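## Task

Put the violet vial numbered 3 into well F4 of tube carrier TC, taking it from vial rack R1 if it is not already in TC. First move any vial sitting in TC that does not belong there into an empty well of R1. Then carry TC from transfer nest N1 to raised nest N2 and set it flat within N2's locators, with TC's well A1 at the N2 corner labelled A1. End with forceps T1 back in holder H1, both tips sharing one slot, and H1 upright and flat on its base. Every vial you move must rest upright on the bottom of its well. Every vial you do not move must still stand in its original well, and R1 must remain seated in its nest. Nothing may rely on the robot to stay in place: release everything and pull the arms away at the end.

## Robot and tools

Robot: two 6-joint arms, left_arm and right_arm, each ending in a parallel two-finger gripper. Scene frame: origin on the table top midway between the arms, +z up, +x out across the table; left_arm sits on the +y side (base near (-0.046, +0.236, 0) m), right_arm on the -y side (base near (-0.050, -0.255, 0) m). The arm names do not refer to image sides. A gripper's fingers point along its own +z and close along its y; the reported hand point lies between the pads, roughly 1 cm short of the fingertips.

Labware: vials are identified by cap colour plus the digit on the cap (a bar under the digit marks its upright direction). Well names (row letters, column numbers, a triangle at A1) are printed on the tops of R1 and TC. Vials are lifted by the cap using forceps T1, which live in holder H1. N1 is between the arms; N2 is toward right_arm.

Tool execute_actions. Argument actions is a list holding one item or none. Empty list: no motion, returns the state plus camera pictures. A motion item is {"rows": [...], "steps": n}: rows is 1 to 15 rows, steps is 3 to 15 control ticks of 1/30 s (default 15); row k drives tick k and the final row repeats for any leftover ticks. Every row is one flat list of 14 numbers covering both arms even if only one moves: left_arm waist, shoulder, elbow, wrist pitch, wrist yaw, wrist roll, grip, then the same seven for right_arm. The six joint numbers are absolute joint-angle targets in radians (same form as the printed Joint positions), not Cartesian poses and not offsets. Stated ranges: waist -2.618 to 3.054, shoulder 0.000 to 3.142, elbow 0.000 to 3.142, wrist pitch -1.571 to 1.571, wrist yaw -1.571 to 1.571, wrist roll -2.094 to 2.094. A target more than 0.036 rad beyond a range end, and farther out than the current angle, makes the whole call refused (nothing is sent). True ends may differ by up to 0.036 rad; overshooting targets are clipped and a "joint sent to its limit" line appears. The grip number is an absolute target on a -1 (closed) to +1 (fully open) scale. A wait item is {"steps": n} with n up to 300 and no rows; it returns after that many ticks since the previous result. Optional pictures: true adds images to a motion result.

Motion behaviour: each tick, a joint's commanded target is kept within a fixed lead of its measured angle (waist 0.202, shoulder 0.258, elbow 0.238, wrist pitch 0.573, wrist yaw and roll 0.522 rad), and targets that would jump the hand over 70 mm are scaled back, so big moves need several calls. Friction may leave a joint up to about 0.031 rad short, and tinier changes may not move it. Results arrive 3 ticks before an action ends; those ticks run while you reply, and the arms keep heading to the last row until they settle.

Gripping: pads touch at about -0.94 on the grip scale; each mm of object width adds about 0.0208. Sending a number below the object's width reading squeezes it, harder the further below, up to roughly 50-62 N per pad. Keep resending the same closing number to keep hold. Each gripper's reading carries its own offset of up to about 0.02.

Result contents: a state line per arm with end_effector_position (m) and end_effector_quat_wxyz in the scene frame (less accurate at long reach); grip_measured on the -1..+1 scale; Joint positions (radians, plus opening in metres from 0.093 open to 0.000 closed, which can read well below an object's width when gripping) and Joint velocities. "joint command not followed" means a clearance check altered or blocked joint targets on some ticks; HELD marks ticks where your row was not, or only partly, sent. MOTOR HOT warns from 75 °C; OVER-TEMPERATURE FAULT means an arm was halted (90 °C) or went limp and fell (100 °C), so avoid holding loads for long.

Tool zoom_image: camera (cam_head_left, cam_head_right, cam_high, cam_low, cam_left_wrist, cam_right_wrist, each 504x504) and region [x0, y0, x1, y1] in pixels of that camera's latest image, origin top-left, no more than 504 by 504. It returns an enlarged view. Calibration intrinsics and world-to-camera transforms are supplied; wrist cameras follow their arm's joints.

Tool read_manual: optional section, only "licences"; shows URDF licence text, moves nothing.

Tool finished_scene: scene, the number of the current scene.

Avoid: knocking or dropping anything off the table, letting the two arms collide or press on each other, slamming, hard pushes, dropping vials, and finishing while something is still held. Brief outside tugs on held parts or nudges to loose items can happen, so check grasps.

Each tool is called as a command line: name --argument value for each argument, lists and objects as JSON in quotes; but a table of rows of numbers goes row by row, as --pt "numbers of a row", without its own name.

## Session

execute_actions --actions '[]'

Scene clock: 0.00 s of 18600.00 s.
left_arm: end_effector_position=(+0.2551, +0.2782, +0.2388) grip_measured=+1.000 end_effector_quat_wxyz=(+0.595, +0.466, +0.600, +0.262) | right_arm: end_effector_position=(+0.2927, -0.4679, +0.3110) grip_measured=+1.000 end_effector_quat_wxyz=(+0.420, +0.697, +0.569, +0.115)
Joint positions: left_arm=[0.515 0.818 0.478 0.122 0.769 1.228 0.093] | right_arm=[-0.546  1.407  1.522 -0.787  0.075  1.212  0.093]
Joint velocities: left_arm=[ 0.007  0.002  0.002 -0.066  0.022  0.022  0.   ] | right_arm=[-0.022  0.007 -0.007  0.022  0.022  0.007  0.   ]
Motor temperatures (°C, as the motors report them): left_arm=[25 29 31 30 25 24] | right_arm=[25 27 29 32 24 27]
camera_calibration (this result's frames):
cam_left_wrist: T_world_to_cam=[[-0.252008, -0.447978, -0.857792, 0.394409], [-0.290845, 0.880482, -0.37438, -0.0453455], [0.922985, 0.155138, -0.352181, -0.110372], [0, 0, 0, 1]] pos_world=[0.188078, 0.233735, 0.282474]
cam_right_wrist: T_world_to_cam=[[-0.691163, -0.0139468, -0.722565, 0.422637], [0.00378955, 0.99973, -0.0229214, 0.515129], [0.722689, -0.0185806, -0.690923, 0.0720262], [0, 0, 0, 1]] pos_world=[0.238106, -0.507758, 0.366954]

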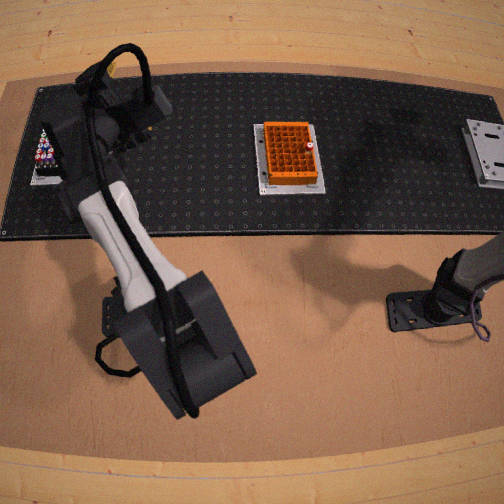

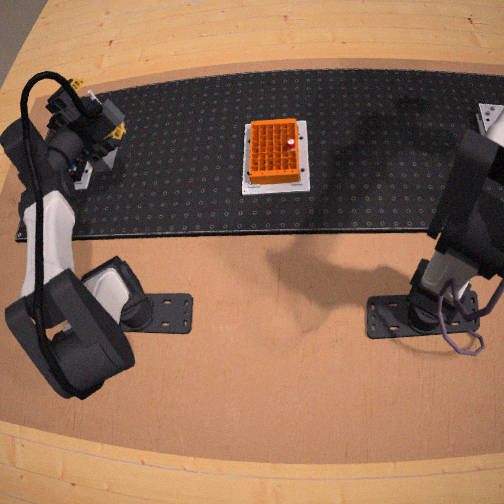

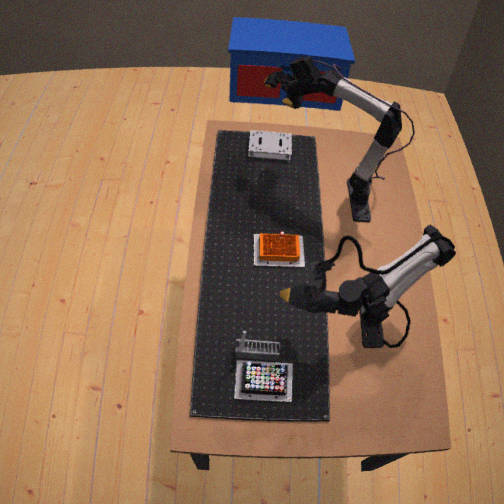

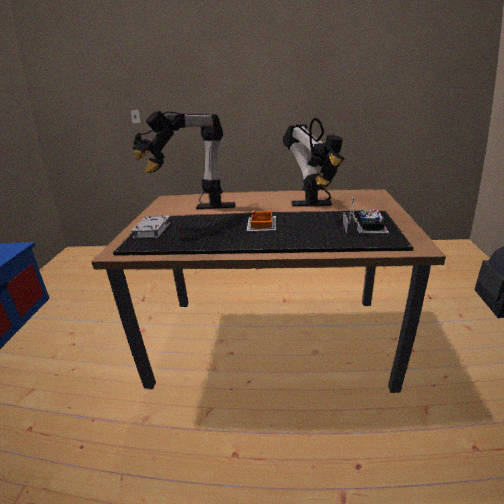

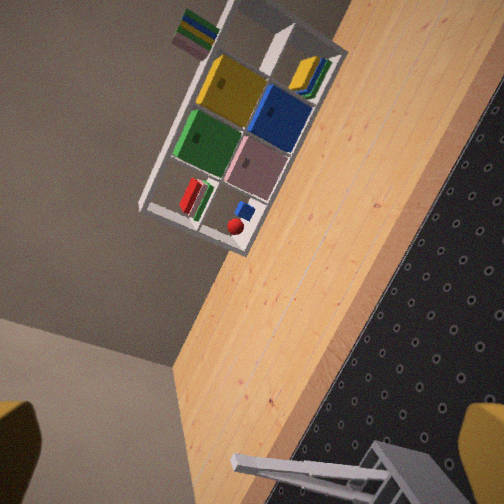

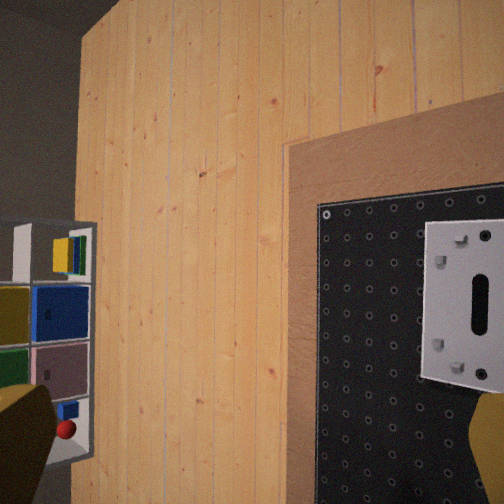

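Look: left at rack, right at TC.

execute_actions --actions '[{"rows":[[0.55,0.6,0.6,-0.5,0,0,1,0.72,0.2,0.3,-0.5,0,0,1]]}]'

execute_actions --actions '[{"steps":40}]' --pictures true

Scene clock: 0.50 s of 18600.00 s.
left_arm: end_effector_position=(+0.1854, +0.3662, +0.2153) grip_measured=+1.000 end_effector_quat_wxyz=(+0.504, -0.136, +0.836, +0.166) | right_arm: end_effector_position=(+0.1942, -0.2001, +0.2688) grip_measured=+1.000 end_effector_quat_wxyz=(+0.566, +0.005, +0.814, +0.131)
Joint positions: left_arm=[ 0.539  0.603  0.595 -0.444  0.072  0.193  0.093] | right_arm=[ 0.203  0.518  0.699 -0.511  0.004  0.235  0.093]
Joint velocities: left_arm=[ 0.002 -0.007  0.022 -0.359 -0.388 -1.297  0.   ] | right_arm=[ 2.147 -2.762 -2.225  0.227  0.022 -1.487  0.   ]
Motor temperatures (°C, as the motors report them): left_arm=[25 29 31 31 25 24] | right_arm=[25 27 29 32 24 27]
Steps of this call (steps 1 to 3: nothing new was sent; steps 4 to 15: the first 12 steps of this action). Readings (joint positions):
4: left_arm=[0.516 0.793 0.497 0.040 0.704 1.157] | right_arm=[-0.531 1.384 1.488 -0.745 0.078 1.155]
5: left_arm=[0.524 0.741 0.520 -0.080 0.601 1.057] | right_arm=[-0.491 1.336 1.420 -0.693 0.076 1.076]
7: left_arm=[0.535 0.645 0.563 -0.229 0.408 0.860] | right_arm=[-0.371 1.208 1.282 -0.635 0.056 0.912]
11: left_arm=[0.539 0.603 0.595 -0.360 0.169 0.465] | right_arm=[-0.092 0.889 0.998 -0.551 0.023 0.551]
15: the state above

Scene clock: 1.83 s of 18600.00 s.
left_arm: end_effector_position=(+0.1758, +0.3726, +0.2053) grip_measured=+1.000 end_effector_quat_wxyz=(+0.492, -0.233, +0.827, +0.138) | right_arm: end_effector_position=(+0.1135, -0.1060, +0.1501) grip_measured=+1.000 end_effector_quat_wxyz=(+0.505, -0.302, +0.783, +0.199)
Joint positions: left_arm=[ 0.539  0.603  0.595 -0.49   0.009  0.005  0.093] | right_arm=[ 0.714  0.205  0.296 -0.513 -0.007  0.005  0.093]
Joint velocities: left_arm=[-0.002 -0.002 -0.002 -0.11  -0.007  0.007  0.   ] | right_arm=[-0.017  0.002  0.017 -0.007  0.007  0.051  0.   ]
Motor temperatures (°C, as the motors report them): left_arm=[25 29 32 31 25 24] | right_arm=[25 27 29 32 24 27]
Kept back: nothing.
Steps of this call (steps 1 to 3: the last 3 steps of your previous action; steps 4 to 30: the robot went on to your last target; steps 31 to 40: nothing new was sent). Readings (joint positions):
1: left_arm=[0.539 0.603 0.595 -0.454 0.059 0.155] | right_arm=[0.277 0.422 0.624 -0.507 0.001 0.188]
2: left_arm=[0.539 0.603 0.595 -0.462 0.049 0.124] | right_arm=[0.350 0.331 0.549 -0.503 -0.001 0.151]
4: left_arm=[0.539 0.603 0.595 -0.473 0.034 0.081] | right_arm=[0.486 0.219 0.421 -0.501 -0.001 0.101]
8: left_arm=[0.539 0.603 0.595 -0.484 0.019 0.035] | right_arm=[0.700 0.205 0.299 -0.524 -0.007 0.043]
40: the state above
All arms were judged still, so your last target was given up. Only a new action makes them travel on or press farther. Fingers that are still opening or closing keep moving.
camera_calibration (this result's frames):
cam_left_wrist: T_world_to_cam=[[0.530649, -0.847335, 0.0208713, 0.218812], [-0.680541, -0.440613, -0.585426, 0.440013], [0.505248, 0.296452, -0.810457, 0.0511673], [0, 0, 0, 1]] pos_world=[0.157482, 0.364114, 0.294497]
cam_right_wrist: T_world_to_cam=[[0.685649, -0.727902, -0.00663433, -0.151841], [-0.562062, -0.5236, -0.640257, 0.145693], [0.462571, 0.442721, -0.768132, 0.186997], [0, 0, 0, 1]] pos_world=[0.0994987, -0.117027, 0.235912]

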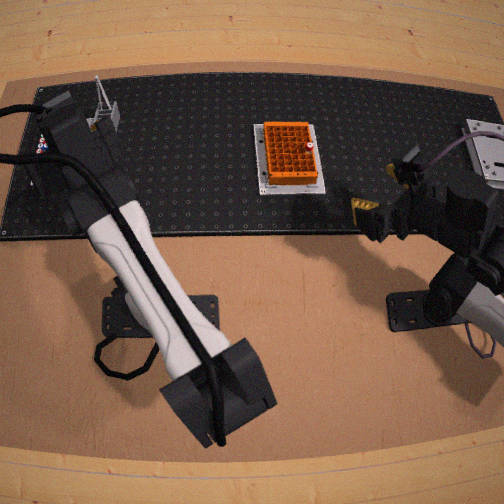

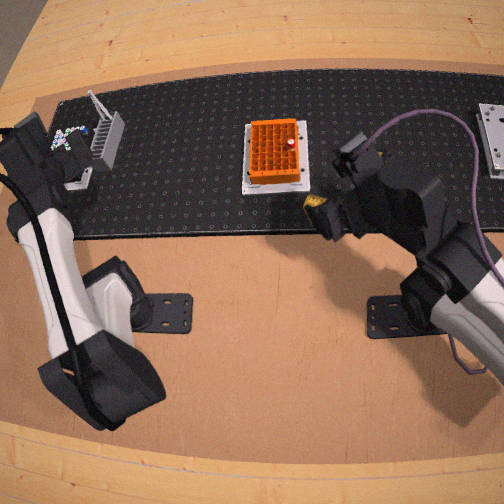

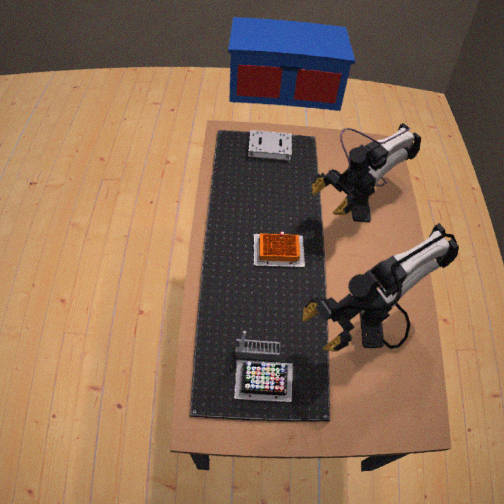

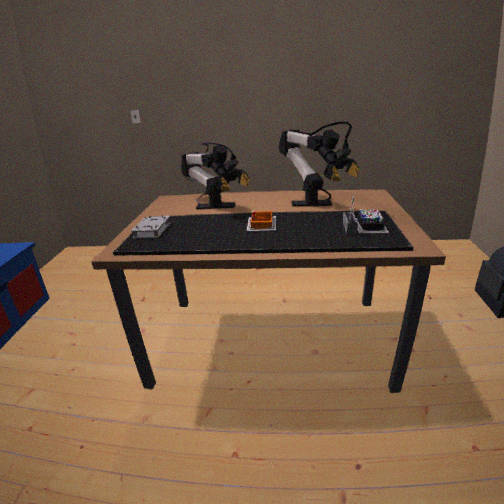

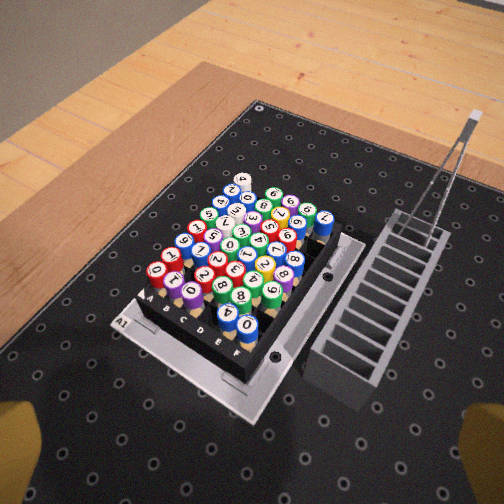

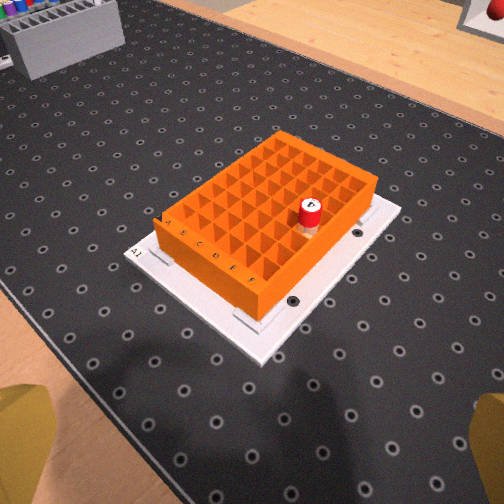

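zoom_image --camera "cam_left_wrist" --region '[120,150,360,390]'

zoom_image --camera "cam_right_wrist" --region '[140,120,400,340]'

Region (120, 150, 360, 390) of cam_left_wrist's 504x504 image, scaled by 2.100, with more detail than that image has.

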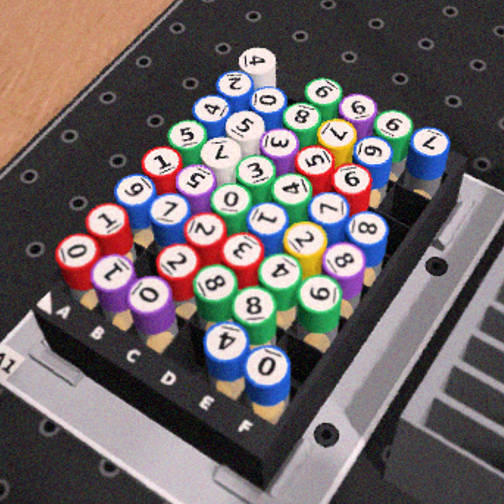

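Region (140, 120, 400, 340) of cam_right_wrist's 504x504 image, scaled by 1.938, with more detail than that image has; it fills the top 426 rows of this view, and the rest is white.

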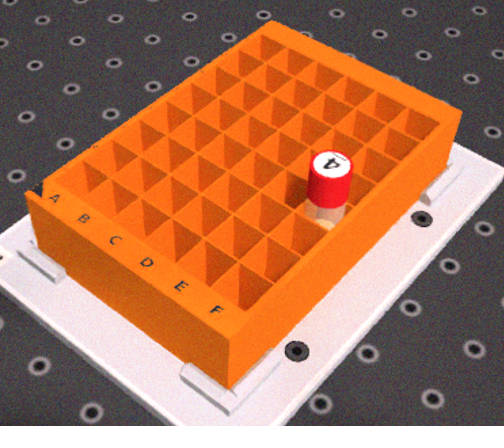

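execute_actions --actions '[{"rows":[[-0.75,1.5,1.5,-1.3,0,-0.73,-0.3,0.72,0.2,0.3,-0.5,0,0,1]]}]'

execute_actions --actions '[{"steps":15}]'

execute_actions --actions '[{"rows":[[-0.76,1.8,1.75,-1.4,0,-0.735,-0.3,0.72,0.2,0.3,-0.5,0,0,1],[-0.76,1.8,1.75,-1.4,0,-0.735,-0.3,0.72,0.2,0.3,-0.5,0,0,1],[-0.76,1.8,1.75,-1.4,0,-0.735,-0.3,0.72,0.2,0.3,-0.5,0,0,1],[-0.76,1.9,1.85,-1.4,0,-0.735,-0.3,0.72,0.2,0.3,-0.5,0,0,1],[-0.76,1.95,1.9,-1.4,0,-0.735,-0.3,0.72,0.2,0.3,-0.5,0,0,1],[-0.76,2.0,1.905,-1.41,0,-0.735,-0.3,0.72,0.2,0.3,-0.5,0,0,1],[-0.76,2.03,1.905,-1.41,0,-0.735,-0.3,0.72,0.2,0.3,-0.5,0,0,1],[-0.76,2.06,1.905,-1.41,0,-0.735,-0.3,0.72,0.2,0.3,-0.5,0,0,1],[-0.76,2.075,1.905,-1.41,0,-0.735,-0.3,0.72,0.2,0.3,-0.5,0,0,1]]}]'

execute_actions --actions '[{"steps":25}]' --pictures true

Scene clock: 2.80 s of 18600.00 s.
left_arm: end_effector_position=(+0.2769, +0.1647, +0.2009) grip_measured=-0.297 end_effector_quat_wxyz=(+0.161, -0.217, +0.960, -0.071) | right_arm: end_effector_position=(+0.1135, -0.1060, +0.1501) grip_measured=+1.000 end_effector_quat_wxyz=(+0.506, -0.301, +0.783, +0.199)
Joint positions: left_arm=[-0.242  1.495  1.461 -1.184 -0.01  -0.665  0.031] | right_arm=[ 0.714  0.205  0.296 -0.512 -0.007  0.005  0.093]
Joint velocities: left_arm=[-1.902  0.745  0.505 -0.007 -0.037 -0.418 -0.001] | right_arm=[-0.012  0.007  0.002 -0.022 -0.037 -0.007  0.   ]
Motor temperatures (°C, as the motors report them): left_arm=[25 29 32 31 25 24] | right_arm=[25 27 30 33 24 27]
Steps of this call (steps 1 to 17: nothing new was sent; steps 18 to 29: the first 12 steps of this action). Readings (joint positions):
18: left_arm=[0.510 0.634 0.636 -0.573 -0.004 -0.070] | right_arm=[0.714 0.205 0.296 -0.513 -0.007 0.005]
19: left_arm=[0.442 0.711 0.717 -0.697 -0.007 -0.171] | right_arm=[0.714 0.205 0.296 -0.513 -0.007 0.005]
21: left_arm=[0.299 0.885 0.885 -0.899 -0.006 -0.359] | right_arm=[0.714 0.205 0.296 -0.512 -0.007 0.005]
25: left_arm=[0.023 1.235 1.217 -1.139 -0.008 -0.577] | right_arm=[0.714 0.205 0.296 -0.512 -0.007 0.005]
29: the state above

Scene clock: 3.30 s of 18600.00 s.
left_arm: end_effector_position=(+0.1843, +0.0228, +0.1929) grip_measured=-0.297 end_effector_quat_wxyz=(+0.091, +0.010, +0.992, -0.088) | right_arm: end_effector_position=(+0.1135, -0.1060, +0.1501) grip_measured=+1.000 end_effector_quat_wxyz=(+0.506, -0.301, +0.783, +0.199)
Joint positions: left_arm=[-0.761  1.518  1.479 -1.28   0.009 -0.722  0.031] | right_arm=[ 0.714  0.205  0.296 -0.512 -0.007  0.005  0.093]
Joint velocities: left_arm=[-0.012 -0.012  0.002 -0.066 -0.022 -0.037  0.001] | right_arm=[ 0.017  0.007 -0.012 -0.007  0.051 -0.007  0.   ]
Motor temperatures (°C, as the motors report them): left_arm=[25 29 32 31 25 24] | right_arm=[25 27 30 33 24 27]
Kept back: nothing.
Steps of this call (steps 1 to 3: the last 3 steps of your previous action; steps 4 to 15: the robot went on to your last target). Readings (joint positions):
1: left_arm=[-0.310 1.513 1.471 -1.188 -0.009 -0.676] | right_arm=[0.714 0.205 0.296 -0.512 -0.007 0.005]
2: left_arm=[-0.380 1.518 1.473 -1.197 -0.009 -0.686] | right_arm=[0.714 0.205 0.296 -0.512 -0.007 0.005]
4: left_arm=[-0.523 1.518 1.475 -1.223 -0.006 -0.700] | right_arm=[0.714 0.205 0.296 -0.512 -0.007 0.005]
8: left_arm=[-0.747 1.518 1.479 -1.251 0.009 -0.713] | right_arm=[0.714 0.205 0.296 -0.512 -0.007 0.005]
15: the state above

Scene clock: 3.70 s of 18600.00 s.
left_arm: end_effector_position=(+0.2495, -0.0365, +0.1073) grip_measured=-0.297 end_effector_quat_wxyz=(-0.007, +0.005, +1.000, +0.001) | right_arm: end_effector_position=(+0.1135, -0.1060, +0.1501) grip_measured=+1.000 end_effector_quat_wxyz=(+0.506, -0.301, +0.783, +0.199)
Joint positions: left_arm=[-0.761  2.097  1.889 -1.374  0.008 -0.729  0.031] | right_arm=[ 0.714  0.205  0.296 -0.512 -0.007  0.005  0.093]
Joint velocities: left_arm=[ 0.002  0.388 -0.002 -0.11  -0.037 -0.037 -0.001] | right_arm=[ 0.007 -0.007  0.007 -0.022  0.022  0.022  0.   ]
Motor temperatures (°C, as the motors report them): left_arm=[25 29 32 31 25 24] | right_arm=[25 27 30 33 24 27]
Steps of this call (steps 1 to 12: the first 12 steps of this action). Readings (joint positions):
1: left_arm=[-0.761 1.550 1.521 -1.323 0.009 -0.724] | right_arm=[0.714 0.205 0.296 -0.512 -0.007 0.005]
2: left_arm=[-0.761 1.612 1.607 -1.368 0.009 -0.726] | right_arm=[0.714 0.205 0.296 -0.512 -0.007 0.005]
4: left_arm=[-0.761 1.740 1.736 -1.367 0.008 -0.728] | right_arm=[0.714 0.205 0.296 -0.512 -0.007 0.005]
8: left_arm=[-0.761 1.974 1.887 -1.365 0.008 -0.729] | right_arm=[0.714 0.205 0.296 -0.512 -0.007 0.005]
12: the state above

Scene clock: 4.53 s of 18600.00 s.
left_arm: end_effector_position=(+0.2462, -0.0334, +0.1067) grip_measured=-0.297 end_effector_quat_wxyz=(-0.015, +0.005, +1.000, +0.008) | right_arm: end_effector_position=(+0.1135, -0.1060, +0.1501) grip_measured=+1.000 end_effector_quat_wxyz=(+0.506, -0.301, +0.783, +0.199)
Joint positions: left_arm=[-0.761  2.099  1.889 -1.393  0.008 -0.731  0.031] | right_arm=[ 0.714  0.205  0.296 -0.512 -0.007  0.005  0.093]
Joint velocities: left_arm=[-0.007 -0.012 -0.002  0.037 -0.037 -0.022 -0.   ] | right_arm=[ 0.002 -0.012 -0.017 -0.051 -0.051  0.081  0.   ]
Motor temperatures (°C, as the motors report them): left_arm=[25 30 32 31 25 24] | right_arm=[25 27 30 33 24 27]
Kept back: nothing.
Steps of this call (steps 1 to 3: the last 3 steps of your previous action; steps 4 to 25: the robot went on to your last target). Readings (joint positions):
1: left_arm=[-0.761 2.106 1.889 -1.377 0.008 -0.729] | right_arm=[0.714 0.205 0.296 -0.512 -0.007 0.005]
2: left_arm=[-0.761 2.107 1.889 -1.380 0.008 -0.730] | right_arm=[0.714 0.205 0.296 -0.512 -0.007 0.005]
4: left_arm=[-0.761 2.102 1.889 -1.384 0.008 -0.730] | right_arm=[0.714 0.205 0.296 -0.512 -0.007 0.005]
8: left_arm=[-0.761 2.099 1.889 -1.390 0.008 -0.730] | right_arm=[0.714 0.205 0.296 -0.512 -0.007 0.005]
25: the state above
camera_calibration (this result's frames):
cam_left_wrist: T_world_to_cam=[[0.0132455, -0.999776, -0.0164782, -0.0342382], [-0.888709, -0.0193238, 0.458065, 0.205264], [-0.458281, 0.00857705, -0.888766, 0.292013], [0, 0, 0, 1]] pos_world=[0.316697, -0.0327686, 0.164943]
cam_right_wrist: T_world_to_cam=[[0.685651, -0.7279, -0.00662668, -0.151842], [-0.561881, -0.523436, -0.64055, 0.145817], [0.462788, 0.442917, -0.767888, 0.186997], [0, 0, 0, 1]] pos_world=[0.0995025, -0.117024, 0.235989]

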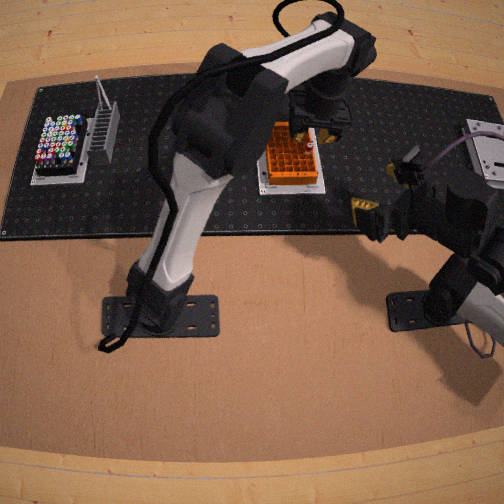

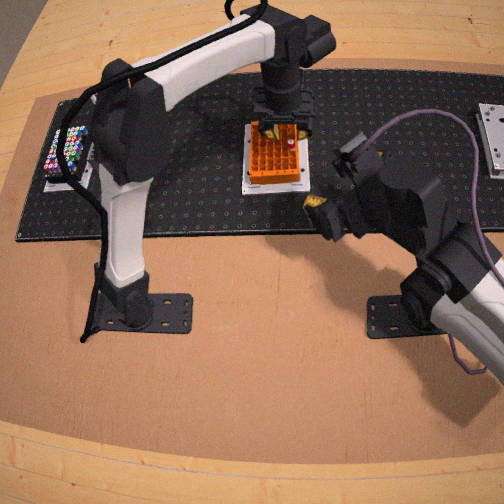

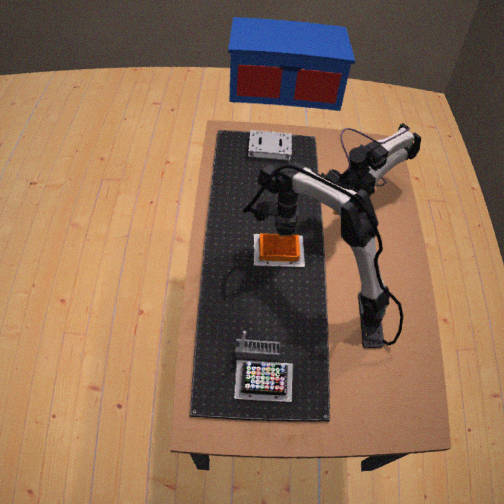

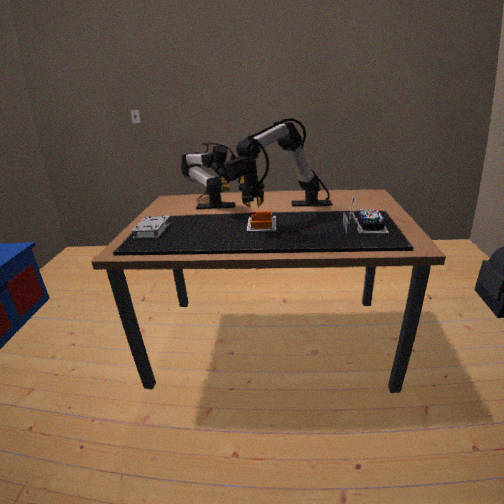

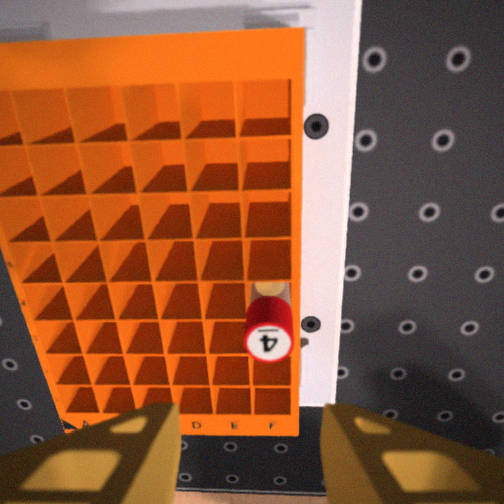

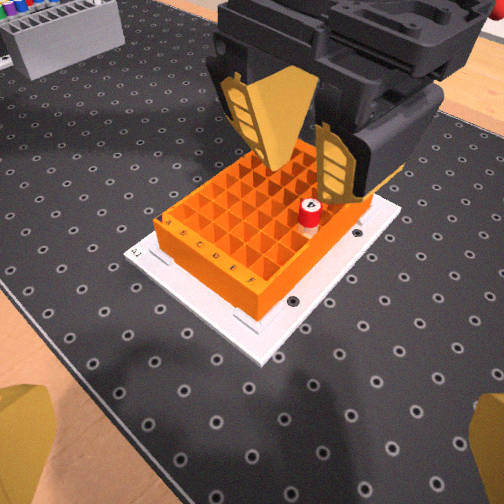

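execute_actions --actions '[{"rows":[[-0.785,2.05,1.87,-1.33,0,-0.745,-0.3,0.72,0.2,0.3,-0.5,0,0,1],[-0.785,2.05,1.86,-1.31,0,-0.745,-0.3,0.72,0.2,0.3,-0.5,0,0,1],[-0.785,2.05,1.85,-1.30,0,-0.745,-0.3,0.72,0.2,0.3,-0.5,0,0,1],[-0.785,2.05,1.84,-1.29,0,-0.745,-0.3,0.72,0.2,0.3,-0.5,0,0,1],[-0.785,2.05,1.83,-1.28,0,-0.745,-0.3,0.72,0.2,0.3,-0.5,0,0,1],[-0.785,2.05,1.82,-1.27,0,-0.745,-0.3,0.72,0.2,0.3,-0.5,0,0,1],[-0.785,2.05,1.81,-1.268,0,-0.745,-0.3,0.72,0.2,0.3,-0.5,0,0,1],[-0.785,2.05,1.80,-1.268,0,-0.745,-0.3,0.72,0.2,0.3,-0.5,0,0,1],[-0.785,2.05,1.79,-1.268,0,-0.745,-0.3,0.72,0.2,0.3,-0.5,0,0,1],[-0.785,2.05,1.778,-1.268,0,-0.745,-0.3,0.72,0.2,0.3,-0.5,0,0,1]]}]'

execute_actions --actions '[{"steps":20}]' --pictures true

Scene clock: 5.17 s of 18600.00 s.
left_arm: end_effector_position=(+0.2432, -0.0380, +0.0941) grip_measured=-0.297 end_effector_quat_wxyz=(-0.003, +0.007, +1.000, -0.002) | right_arm: end_effector_position=(+0.1135, -0.1060, +0.1501) grip_measured=+1.000 end_effector_quat_wxyz=(+0.506, -0.301, +0.783, +0.199)
Joint positions: left_arm=[-0.774  2.071  1.796 -1.297  0.007 -0.739  0.031] | right_arm=[ 0.714  0.205  0.296 -0.512 -0.007  0.005  0.093]
Joint velocities: left_arm=[-0.002  0.007 -0.193  0.051 -0.007  0.022 -0.   ] | right_arm=[ 0.012 -0.012 -0.022 -0.007  0.022  0.051  0.   ]
Motor temperatures (°C, as the motors report them): left_arm=[25 30 32 31 25 24] | right_arm=[25 27 30 34 24 27]
Steps of this call (steps 1 to 7: the robot went on to your last target; steps 8 to 19: the first 12 steps of this action). Readings (joint positions):
8: left_arm=[-0.761 2.097 1.887 -1.389 0.008 -0.732] | right_arm=[0.714 0.205 0.296 -0.512 -0.007 0.005]
9: left_arm=[-0.763 2.093 1.882 -1.378 0.007 -0.734] | right_arm=[0.714 0.205 0.296 -0.512 -0.007 0.005]
11: left_arm=[-0.768 2.082 1.869 -1.354 0.007 -0.736] | right_arm=[0.714 0.205 0.296 -0.512 -0.007 0.005]
15: left_arm=[-0.774 2.071 1.836 -1.314 0.007 -0.738] | right_arm=[0.714 0.205 0.296 -0.512 -0.007 0.005]
19: the state above

Scene clock: 5.83 s of 18600.00 s.
left_arm: end_effector_position=(+0.2439, -0.0386, +0.0924) grip_measured=-0.297 end_effector_quat_wxyz=(-0.001, +0.007, +1.000, -0.004) | right_arm: end_effector_position=(+0.1135, -0.1060, +0.1501) grip_measured=+1.000 end_effector_quat_wxyz=(+0.506, -0.301, +0.783, +0.199)
Joint positions: left_arm=[-0.774  2.071  1.789 -1.287  0.007 -0.74   0.031] | right_arm=[ 0.714  0.205  0.296 -0.512 -0.007  0.005  0.093]
Joint velocities: left_arm=[-0.012 -0.007  0.002  0.007 -0.022 -0.037 -0.001] | right_arm=[-0.002 -0.002 -0.012 -0.037  0.007 -0.066  0.   ]
Motor temperatures (°C, as the motors report them): left_arm=[25 31 32 31 25 24] | right_arm=[25 27 30 34 24 27]
Kept back: nothing.
Steps of this call (steps 1 to 3: the last 3 steps of your previous action; steps 4 to 20: the robot went on to your last target). Readings (joint positions):
1: left_arm=[-0.774 2.071 1.791 -1.297 0.007 -0.740] | right_arm=[0.714 0.205 0.296 -0.512 -0.007 0.005]
2: left_arm=[-0.774 2.071 1.789 -1.297 0.007 -0.740] | right_arm=[0.714 0.205 0.296 -0.512 -0.007 0.005]
4: left_arm=[-0.774 2.071 1.789 -1.294 0.007 -0.740] | right_arm=[0.714 0.205 0.296 -0.512 -0.007 0.005]
8: left_arm=[-0.774 2.071 1.789 -1.289 0.007 -0.740] | right_arm=[0.714 0.205 0.296 -0.512 -0.007 0.005]
20: the state above
camera_calibration (this result's frames):
cam_left_wrist: T_world_to_cam=[[0.00916265, -0.99993, 0.00749224, -0.0409241], [-0.900515, -0.00499387, 0.434796, 0.215232], [-0.434728, -0.0107308, -0.900498, 0.272976], [0, 0, 0, 1]] pos_world=[0.312865, -0.0369172, 0.152539]
cam_right_wrist: T_world_to_cam=[[0.685651, -0.7279, -0.00662668, -0.151842], [-0.561881, -0.523436, -0.64055, 0.145817], [0.462788, 0.442917, -0.767888, 0.186997], [0, 0, 0, 1]] pos_world=[0.0995025, -0.117024, 0.235989]

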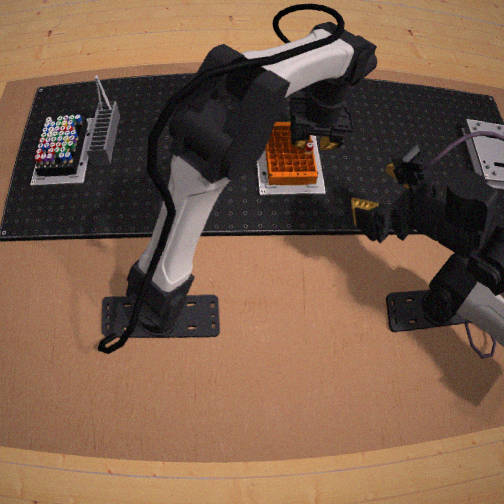

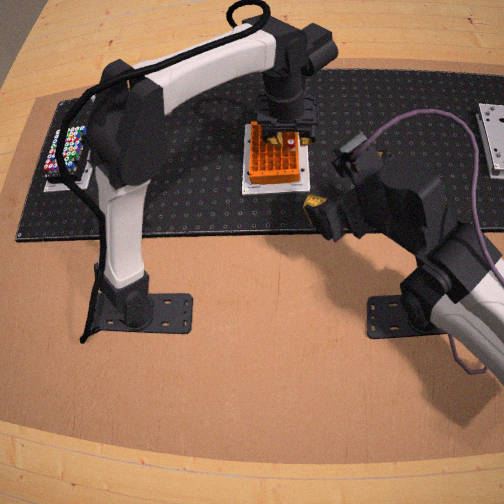

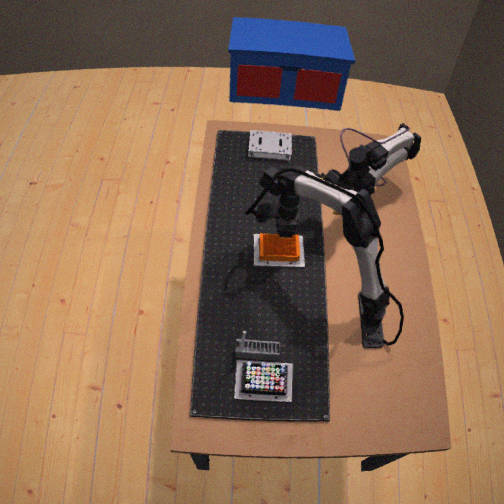

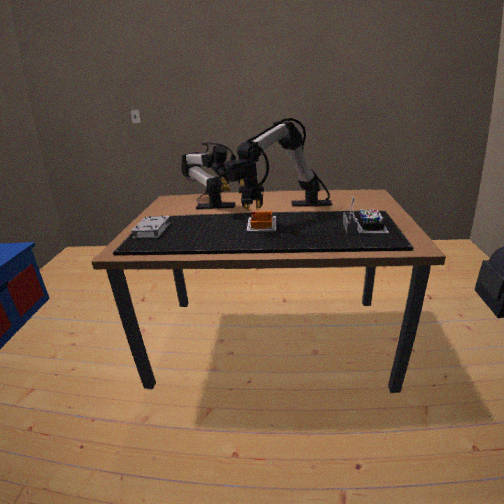

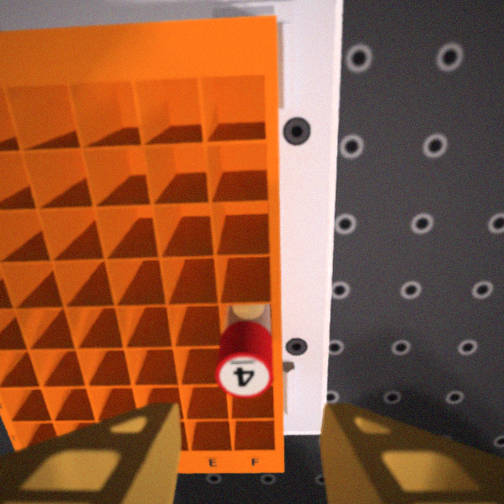

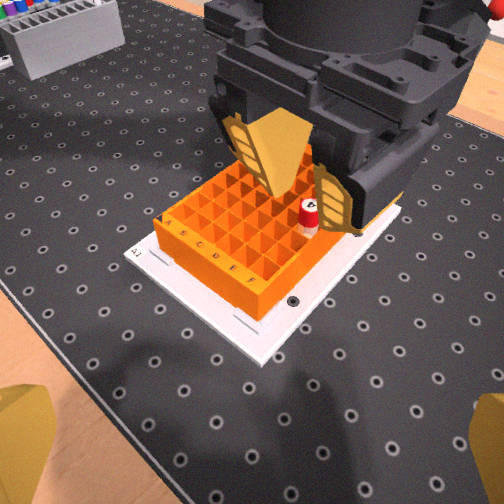

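execute_actions --actions '[{"rows":[[-0.78,2.06,1.77,-1.26,0,-0.745,-0.3,0.72,0.2,0.3,-0.5,0,0,1],[-0.78,2.06,1.763,-1.253,0,-0.745,-0.3,0.72,0.2,0.3,-0.5,0,0,1],[-0.78,2.06,1.756,-1.246,0,-0.745,-0.3,0.72,0.2,0.3,-0.5,0,0,1],[-0.78,2.06,1.749,-1.239,0,-0.745,-0.3,0.72,0.2,0.3,-0.5,0,0,1],[-0.78,2.06,1.742,-1.232,0,-0.745,-0.3,0.72,0.2,0.3,-0.5,0,0,1],[-0.78,2.06,1.735,-1.225,0,-0.745,-0.3,0.72,0.2,0.3,-0.5,0,0,1],[-0.78,2.06,1.728,-1.218,0,-0.745,-0.3,0.72,0.2,0.3,-0.5,0,0,1],[-0.78,2.06,1.721,-1.211,0,-0.745,-0.3,0.72,0.2,0.3,-0.5,0,0,1],[-0.78,2.06,1.714,-1.204,0,-0.745,-0.3,0.72,0.2,0.3,-0.5,0,0,1],[-0.78,2.06,1.705,-1.2,0,-0.745,-0.3,0.72,0.2,0.3,-0.5,0,0,1]]}]'

execute_actions --actions '[{"steps":15}]' --pictures true

Scene clock: 6.50 s of 18600.00 s.
left_arm: end_effector_position=(+0.2404, -0.0353, +0.0755) grip_measured=-0.297 end_effector_quat_wxyz=(-0.007, +0.007, +1.000, +0.001) | right_arm: end_effector_position=(+0.1135, -0.1060, +0.1501) grip_measured=+1.000 end_effector_quat_wxyz=(+0.506, -0.301, +0.783, +0.199)
Joint positions: left_arm=[-0.774  2.071  1.722 -1.234  0.007 -0.74   0.031] | right_arm=[ 0.714  0.205  0.296 -0.512 -0.007  0.005  0.093]
Joint velocities: left_arm=[ 0.007 -0.007 -0.105  0.066  0.051  0.037  0.   ] | right_arm=[-0.002 -0.012 -0.012 -0.007  0.066 -0.007  0.   ]
Motor temperatures (°C, as the motors report them): left_arm=[25 31 32 31 25 24] | right_arm=[25 27 30 34 24 27]
Steps of this call (steps 1 to 8: the robot went on to your last target; steps 9 to 20: the first 12 steps of this action). Readings (joint positions):
9: left_arm=[-0.774 2.071 1.789 -1.286 0.007 -0.740] | right_arm=[0.714 0.205 0.296 -0.512 -0.007 0.005]
10: left_arm=[-0.774 2.071 1.787 -1.283 0.007 -0.740] | right_arm=[0.714 0.205 0.296 -0.512 -0.007 0.005]
12: left_arm=[-0.774 2.071 1.778 -1.273 0.007 -0.740] | right_arm=[0.714 0.205 0.296 -0.512 -0.007 0.005]
16: left_arm=[-0.774 2.071 1.747 -1.254 0.007 -0.740] | right_arm=[0.714 0.205 0.296 -0.512 -0.007 0.005]
20: the state above

Scene clock: 7.00 s of 18600.00 s.
left_arm: end_effector_position=(+0.2423, -0.0371, +0.0745) grip_measured=-0.297 end_effector_quat_wxyz=(-0.003, +0.007, +1.000, -0.002) | right_arm: end_effector_position=(+0.1135, -0.1060, +0.1501) grip_measured=+1.000 end_effector_quat_wxyz=(+0.506, -0.301, +0.783, +0.199)
Joint positions: left_arm=[-0.774  2.071  1.718 -1.219  0.007 -0.741  0.031] | right_arm=[ 0.714  0.205  0.296 -0.512 -0.007  0.005  0.093]
Joint velocities: left_arm=[-0.002 -0.007 -0.012  0.051  0.037  0.066 -0.001] | right_arm=[-0.002 -0.002 -0.002  0.037  0.007 -0.007  0.   ]
Motor temperatures (°C, as the motors report them): left_arm=[25 31 32 31 25 24] | right_arm=[25 27 30 34 24 27]
Kept back: nothing.
Steps of this call (steps 1 to 3: the last 3 steps of your previous action; steps 4 to 15: the robot went on to your last target). Readings (joint positions):
1: left_arm=[-0.774 2.071 1.719 -1.232 0.007 -0.741] | right_arm=[0.714 0.205 0.296 -0.512 -0.007 0.005]
2: left_arm=[-0.774 2.071 1.718 -1.230 0.007 -0.741] | right_arm=[0.714 0.205 0.296 -0.512 -0.007 0.005]
4: left_arm=[-0.774 2.071 1.718 -1.226 0.007 -0.741] | right_arm=[0.714 0.205 0.296 -0.512 -0.007 0.005]
8: left_arm=[-0.774 2.071 1.718 -1.221 0.007 -0.741] | right_arm=[0.714 0.205 0.296 -0.512 -0.007 0.005]
15: the state above
camera_calibration (this result's frames):
cam_left_wrist: T_world_to_cam=[[0.00955989, -0.999941, 0.00511687, -0.0391806], [-0.899421, -0.00636248, 0.437037, 0.221104], [-0.436978, -0.00878025, -0.899429, 0.256676], [0, 0, 0, 1]] pos_world=[0.311402, -0.0355179, 0.134432]
cam_right_wrist: T_world_to_cam=[[0.685651, -0.7279, -0.00662668, -0.151842], [-0.561881, -0.523436, -0.64055, 0.145817], [0.462788, 0.442917, -0.767888, 0.186997], [0, 0, 0, 1]] pos_world=[0.0995025, -0.117024, 0.235989]

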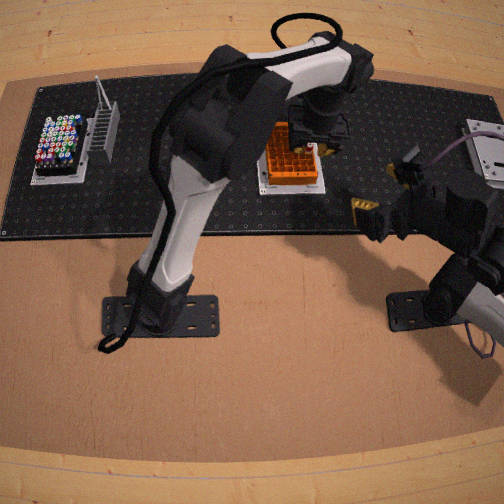

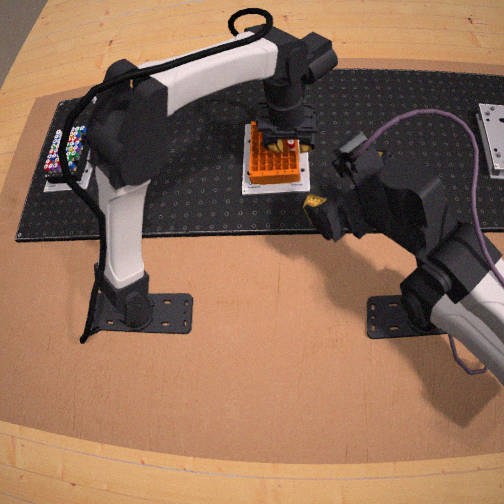

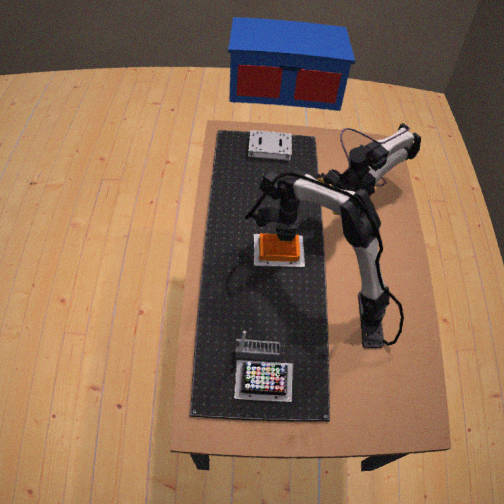

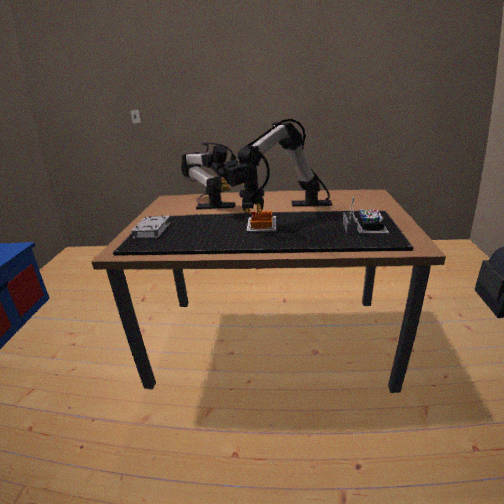

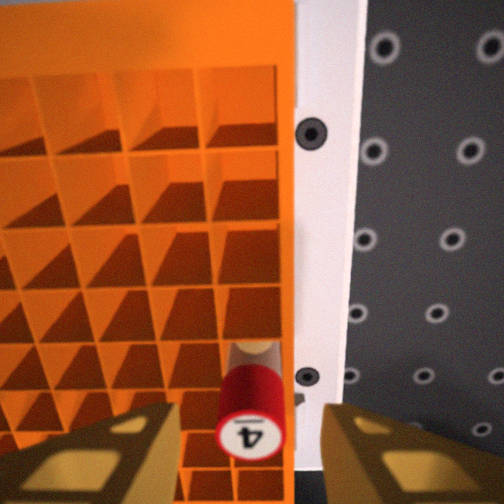

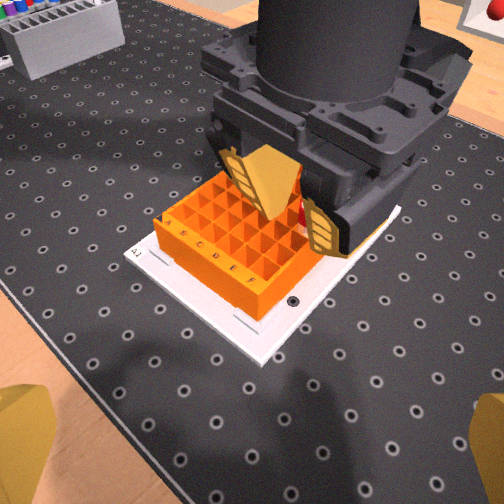

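execute_actions --actions '[{"rows":[[-0.78,2.06,1.71,-1.21,0,-0.745,-0.5,0.72,0.2,0.3,-0.5,0,0,1],[-0.78,2.06,1.71,-1.21,0,-0.745,-0.6,0.72,0.2,0.3,-0.5,0,0,1],[-0.78,2.06,1.71,-1.21,0,-0.745,-0.68,0.72,0.2,0.3,-0.5,0,0,1],[-0.78,2.06,1.71,-1.21,0,-0.745,-0.76,0.72,0.2,0.3,-0.5,0,0,1]],"steps":10}]'

execute_actions --actions '[{"rows":[[-0.78,2.06,1.74,-1.25,0,-0.745,-0.76,0.72,0.2,0.3,-0.5,0,0,1],[-0.78,2.06,1.75,-1.26,0,-0.745,-0.76,0.72,0.2,0.3,-0.5,0,0,1],[-0.78,2.06,1.76,-1.27,0,-0.745,-0.76,0.72,0.2,0.3,-0.5,0,0,1],[-0.78,2.06,1.77,-1.28,0,-0.745,-0.76,0.72,0.2,0.3,-0.5,0,0,1],[-0.78,2.06,1.78,-1.29,0,-0.745,-0.76,0.72,0.2,0.3,-0.5,0,0,1],[-0.78,2.06,1.79,-1.30,0,-0.745,-0.76,0.72,0.2,0.3,-0.5,0,0,1],[-0.78,2.06,1.80,-1.31,0,-0.745,-0.76,0.72,0.2,0.3,-0.5,0,0,1],[-0.78,2.06,1.81,-1.32,0,-0.745,-0.76,0.72,0.2,0.3,-0.5,0,0,1],[-0.78,2.06,1.82,-1.33,0,-0.745,-0.76,0.72,0.2,0.3,-0.5,0,0,1],[-0.78,2.06,1.83,-1.34,0,-0.745,-0.76,0.72,0.2,0.3,-0.5,0,0,1],[-0.78,2.06,1.84,-1.35,0,-0.745,-0.76,0.72,0.2,0.3,-0.5,0,0,1],[-0.78,2.06,1.85,-1.36,0,-0.745,-0.76,0.72,0.2,0.3,-0.5,0,0,1],[-0.78,2.06,1.86,-1.37,0,-0.745,-0.76,0.72,0.2,0.3,-0.5,0,0,1],[-0.78,2.06,1.875,-1.385,0,-0.745,-0.76,0.72,0.2,0.3,-0.5,0,0,1],[-0.78,2.06,1.89,-1.395,0,-0.745,-0.76,0.72,0.2,0.3,-0.5,0,0,1]]}]'

execute_actions --actions '[{"steps":12}]' --pictures true

Scene clock: 7.57 s of 18600.00 s.
left_arm: end_effector_position=(+0.2424, -0.0372, +0.0745) grip_measured=-0.751 end_effector_quat_wxyz=(-0.003, +0.007, +1.000, -0.003) | right_arm: end_effector_position=(+0.1135, -0.1060, +0.1501) grip_measured=+1.000 end_effector_quat_wxyz=(+0.506, -0.301, +0.783, +0.199)
Joint positions: left_arm=[-0.774  2.071  1.718 -1.218  0.007 -0.741  0.009] | right_arm=[ 0.714  0.205  0.296 -0.512 -0.007  0.005  0.093]
Joint velocities: left_arm=[-0.007 -0.012 -0.012  0.007 -0.066 -0.037 -0.001] | right_arm=[ 0.017 -0.017  0.007 -0.007 -0.022 -0.007  0.   ]
Motor temperatures (°C, as the motors report them): left_arm=[25 31 32 31 25 24] | right_arm=[25 27 30 34 24 27]
Steps of this call (steps 1 to 10: the robot went on to your last target; steps 11 to 17: the first 7 steps of this action). Readings (joint positions):
11: left_arm=[-0.774 2.071 1.718 -1.218 0.007 -0.741] | right_arm=[0.714 0.205 0.296 -0.512 -0.007 0.005]
12: left_arm=[-0.774 2.071 1.718 -1.218 0.007 -0.741] | right_arm=[0.714 0.205 0.296 -0.512 -0.007 0.005]
14: left_arm=[-0.774 2.071 1.718 -1.218 0.007 -0.741] | right_arm=[0.714 0.205 0.296 -0.512 -0.007 0.005]
17: the state above

Scene clock: 8.07 s of 18600.00 s.
left_arm: end_effector_position=(+0.2433, -0.0381, +0.0976) grip_measured=-0.752 end_effector_quat_wxyz=(-0.003, +0.007, +1.000, -0.002) | right_arm: end_effector_position=(+0.1135, -0.1060, +0.1501) grip_measured=+1.000 end_effector_quat_wxyz=(+0.506, -0.301, +0.783, +0.199)
Joint positions: left_arm=[-0.774  2.071  1.81  -1.312  0.007 -0.741  0.009] | right_arm=[ 0.714  0.205  0.296 -0.512 -0.007  0.005  0.093]
Joint velocities: left_arm=[-0.012 -0.007  0.3   -0.242 -0.022 -0.007  0.   ] | right_arm=[-0.007  0.017  0.017 -0.095  0.037  0.007  0.   ]
Motor temperatures (°C, as the motors report them): left_arm=[25 32 32 31 25 24] | right_arm=[25 27 31 34 24 27]
Steps of this call (steps 1 to 3: the last 3 steps of your previous action; steps 4 to 15: the first 12 steps of this action). Readings (joint positions):
4: left_arm=[-0.774 2.071 1.718 -1.220 0.007 -0.741] | right_arm=[0.714 0.205 0.296 -0.512 -0.007 0.005]
5: left_arm=[-0.774 2.071 1.720 -1.223 0.007 -0.741] | right_arm=[0.714 0.205 0.296 -0.512 -0.007 0.005]
7: left_arm=[-0.774 2.071 1.731 -1.235 0.007 -0.741] | right_arm=[0.714 0.205 0.296 -0.512 -0.007 0.005]
11: left_arm=[-0.774 2.071 1.771 -1.271 0.007 -0.741] | right_arm=[0.714 0.205 0.296 -0.512 -0.007 0.005]
15: the state above

Scene clock: 8.47 s of 18600.00 s.
left_arm: end_effector_position=(+0.2433, -0.0381, +0.1132) grip_measured=-0.752 end_effector_quat_wxyz=(-0.003, +0.007, +1.000, -0.002) | right_arm: end_effector_position=(+0.1135, -0.1060, +0.1501) grip_measured=+1.000 end_effector_quat_wxyz=(+0.506, -0.301, +0.783, +0.199)
Joint positions: left_arm=[-0.774  2.071  1.872 -1.373  0.007 -0.741  0.009] | right_arm=[ 0.714  0.205  0.296 -0.512 -0.007  0.005  0.093]
Joint velocities: left_arm=[-0.007 -0.012  0.002 -0.125 -0.081 -0.081  0.   ] | right_arm=[ 0.007 -0.002  0.002 -0.037 -0.022 -0.095  0.   ]
Motor temperatures (°C, as the motors report them): left_arm=[25 32 33 31 25 24] | right_arm=[25 27 31 35 24 27]
Kept back: nothing.
Steps of this call (steps 1 to 3: the last 3 steps of your previous action; steps 4 to 12: the robot went on to your last target). Readings (joint positions):
1: left_arm=[-0.774 2.071 1.820 -1.321 0.007 -0.741] | right_arm=[0.714 0.205 0.296 -0.512 -0.007 0.005]
2: left_arm=[-0.774 2.071 1.831 -1.333 0.007 -0.741] | right_arm=[0.714 0.205 0.296 -0.512 -0.007 0.005]
4: left_arm=[-0.774 2.071 1.854 -1.350 0.007 -0.741] | right_arm=[0.714 0.205 0.296 -0.512 -0.007 0.005]
8: left_arm=[-0.774 2.071 1.872 -1.363 0.007 -0.741] | right_arm=[0.714 0.205 0.296 -0.512 -0.007 0.005]
12: the state above
camera_calibration (this result's frames):
cam_left_wrist: T_world_to_cam=[[0.00955989, -0.999941, 0.00511687, -0.0403311], [-0.899421, -0.00636248, 0.437037, 0.205081], [-0.436978, -0.00878025, -0.899429, 0.291928], [0, 0, 0, 1]] pos_world=[0.312406, -0.0364607, 0.173147]
cam_right_wrist: T_world_to_cam=[[0.685651, -0.7279, -0.00662668, -0.151842], [-0.561881, -0.523436, -0.64055, 0.145817], [0.462788, 0.442917, -0.767888, 0.186997], [0, 0, 0, 1]] pos_world=[0.0995025, -0.117024, 0.235989]

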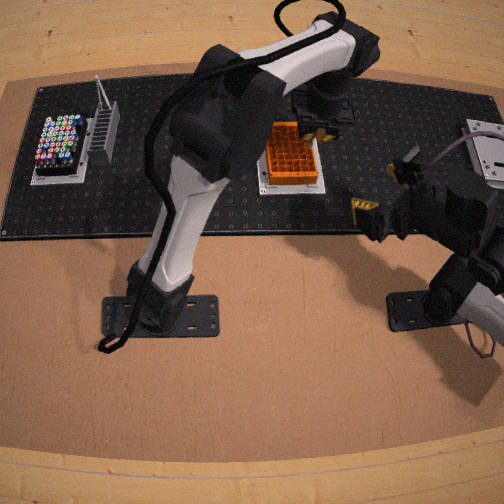

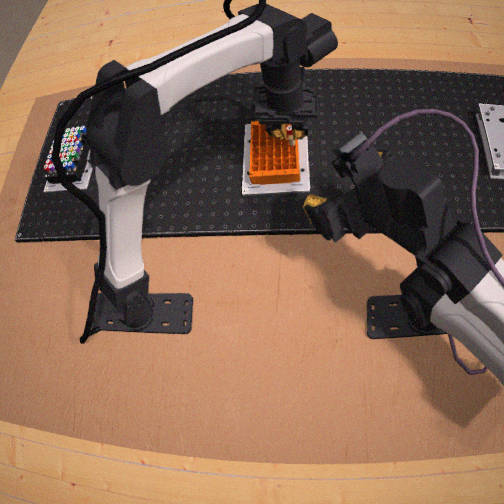

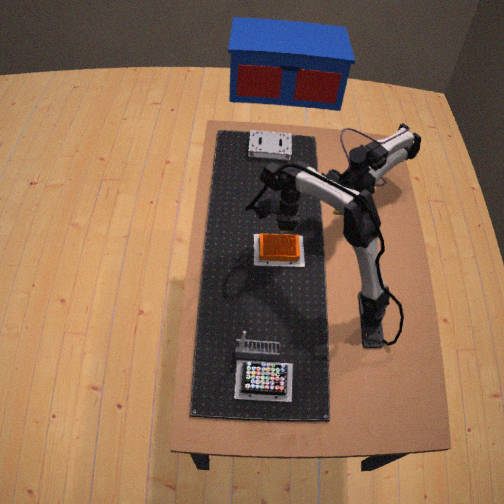

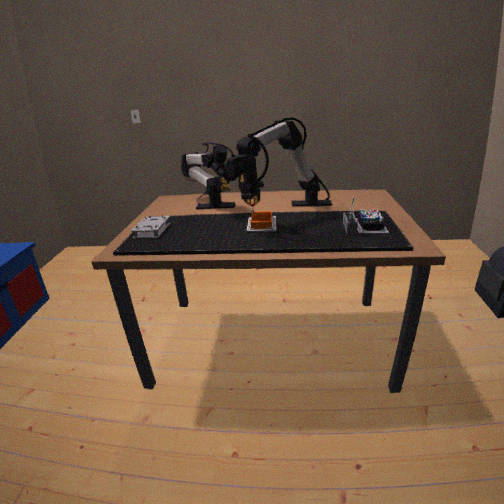

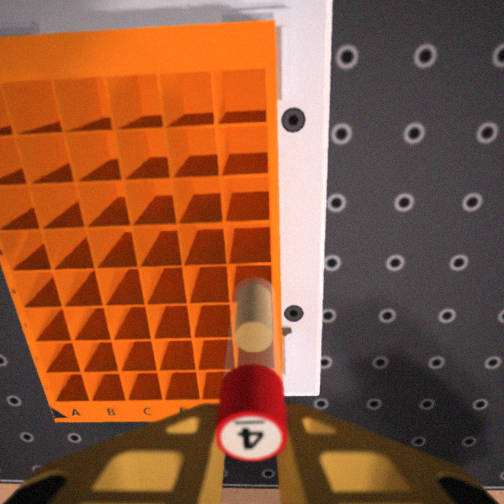

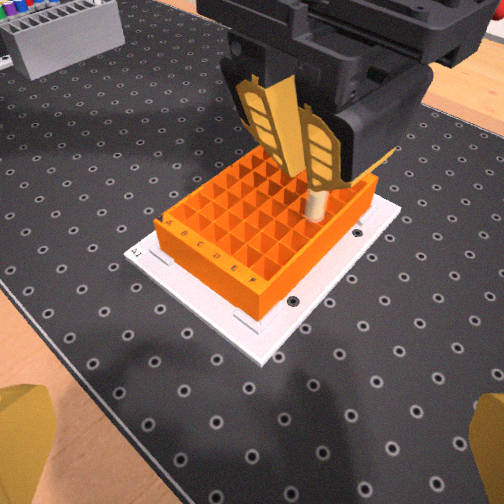

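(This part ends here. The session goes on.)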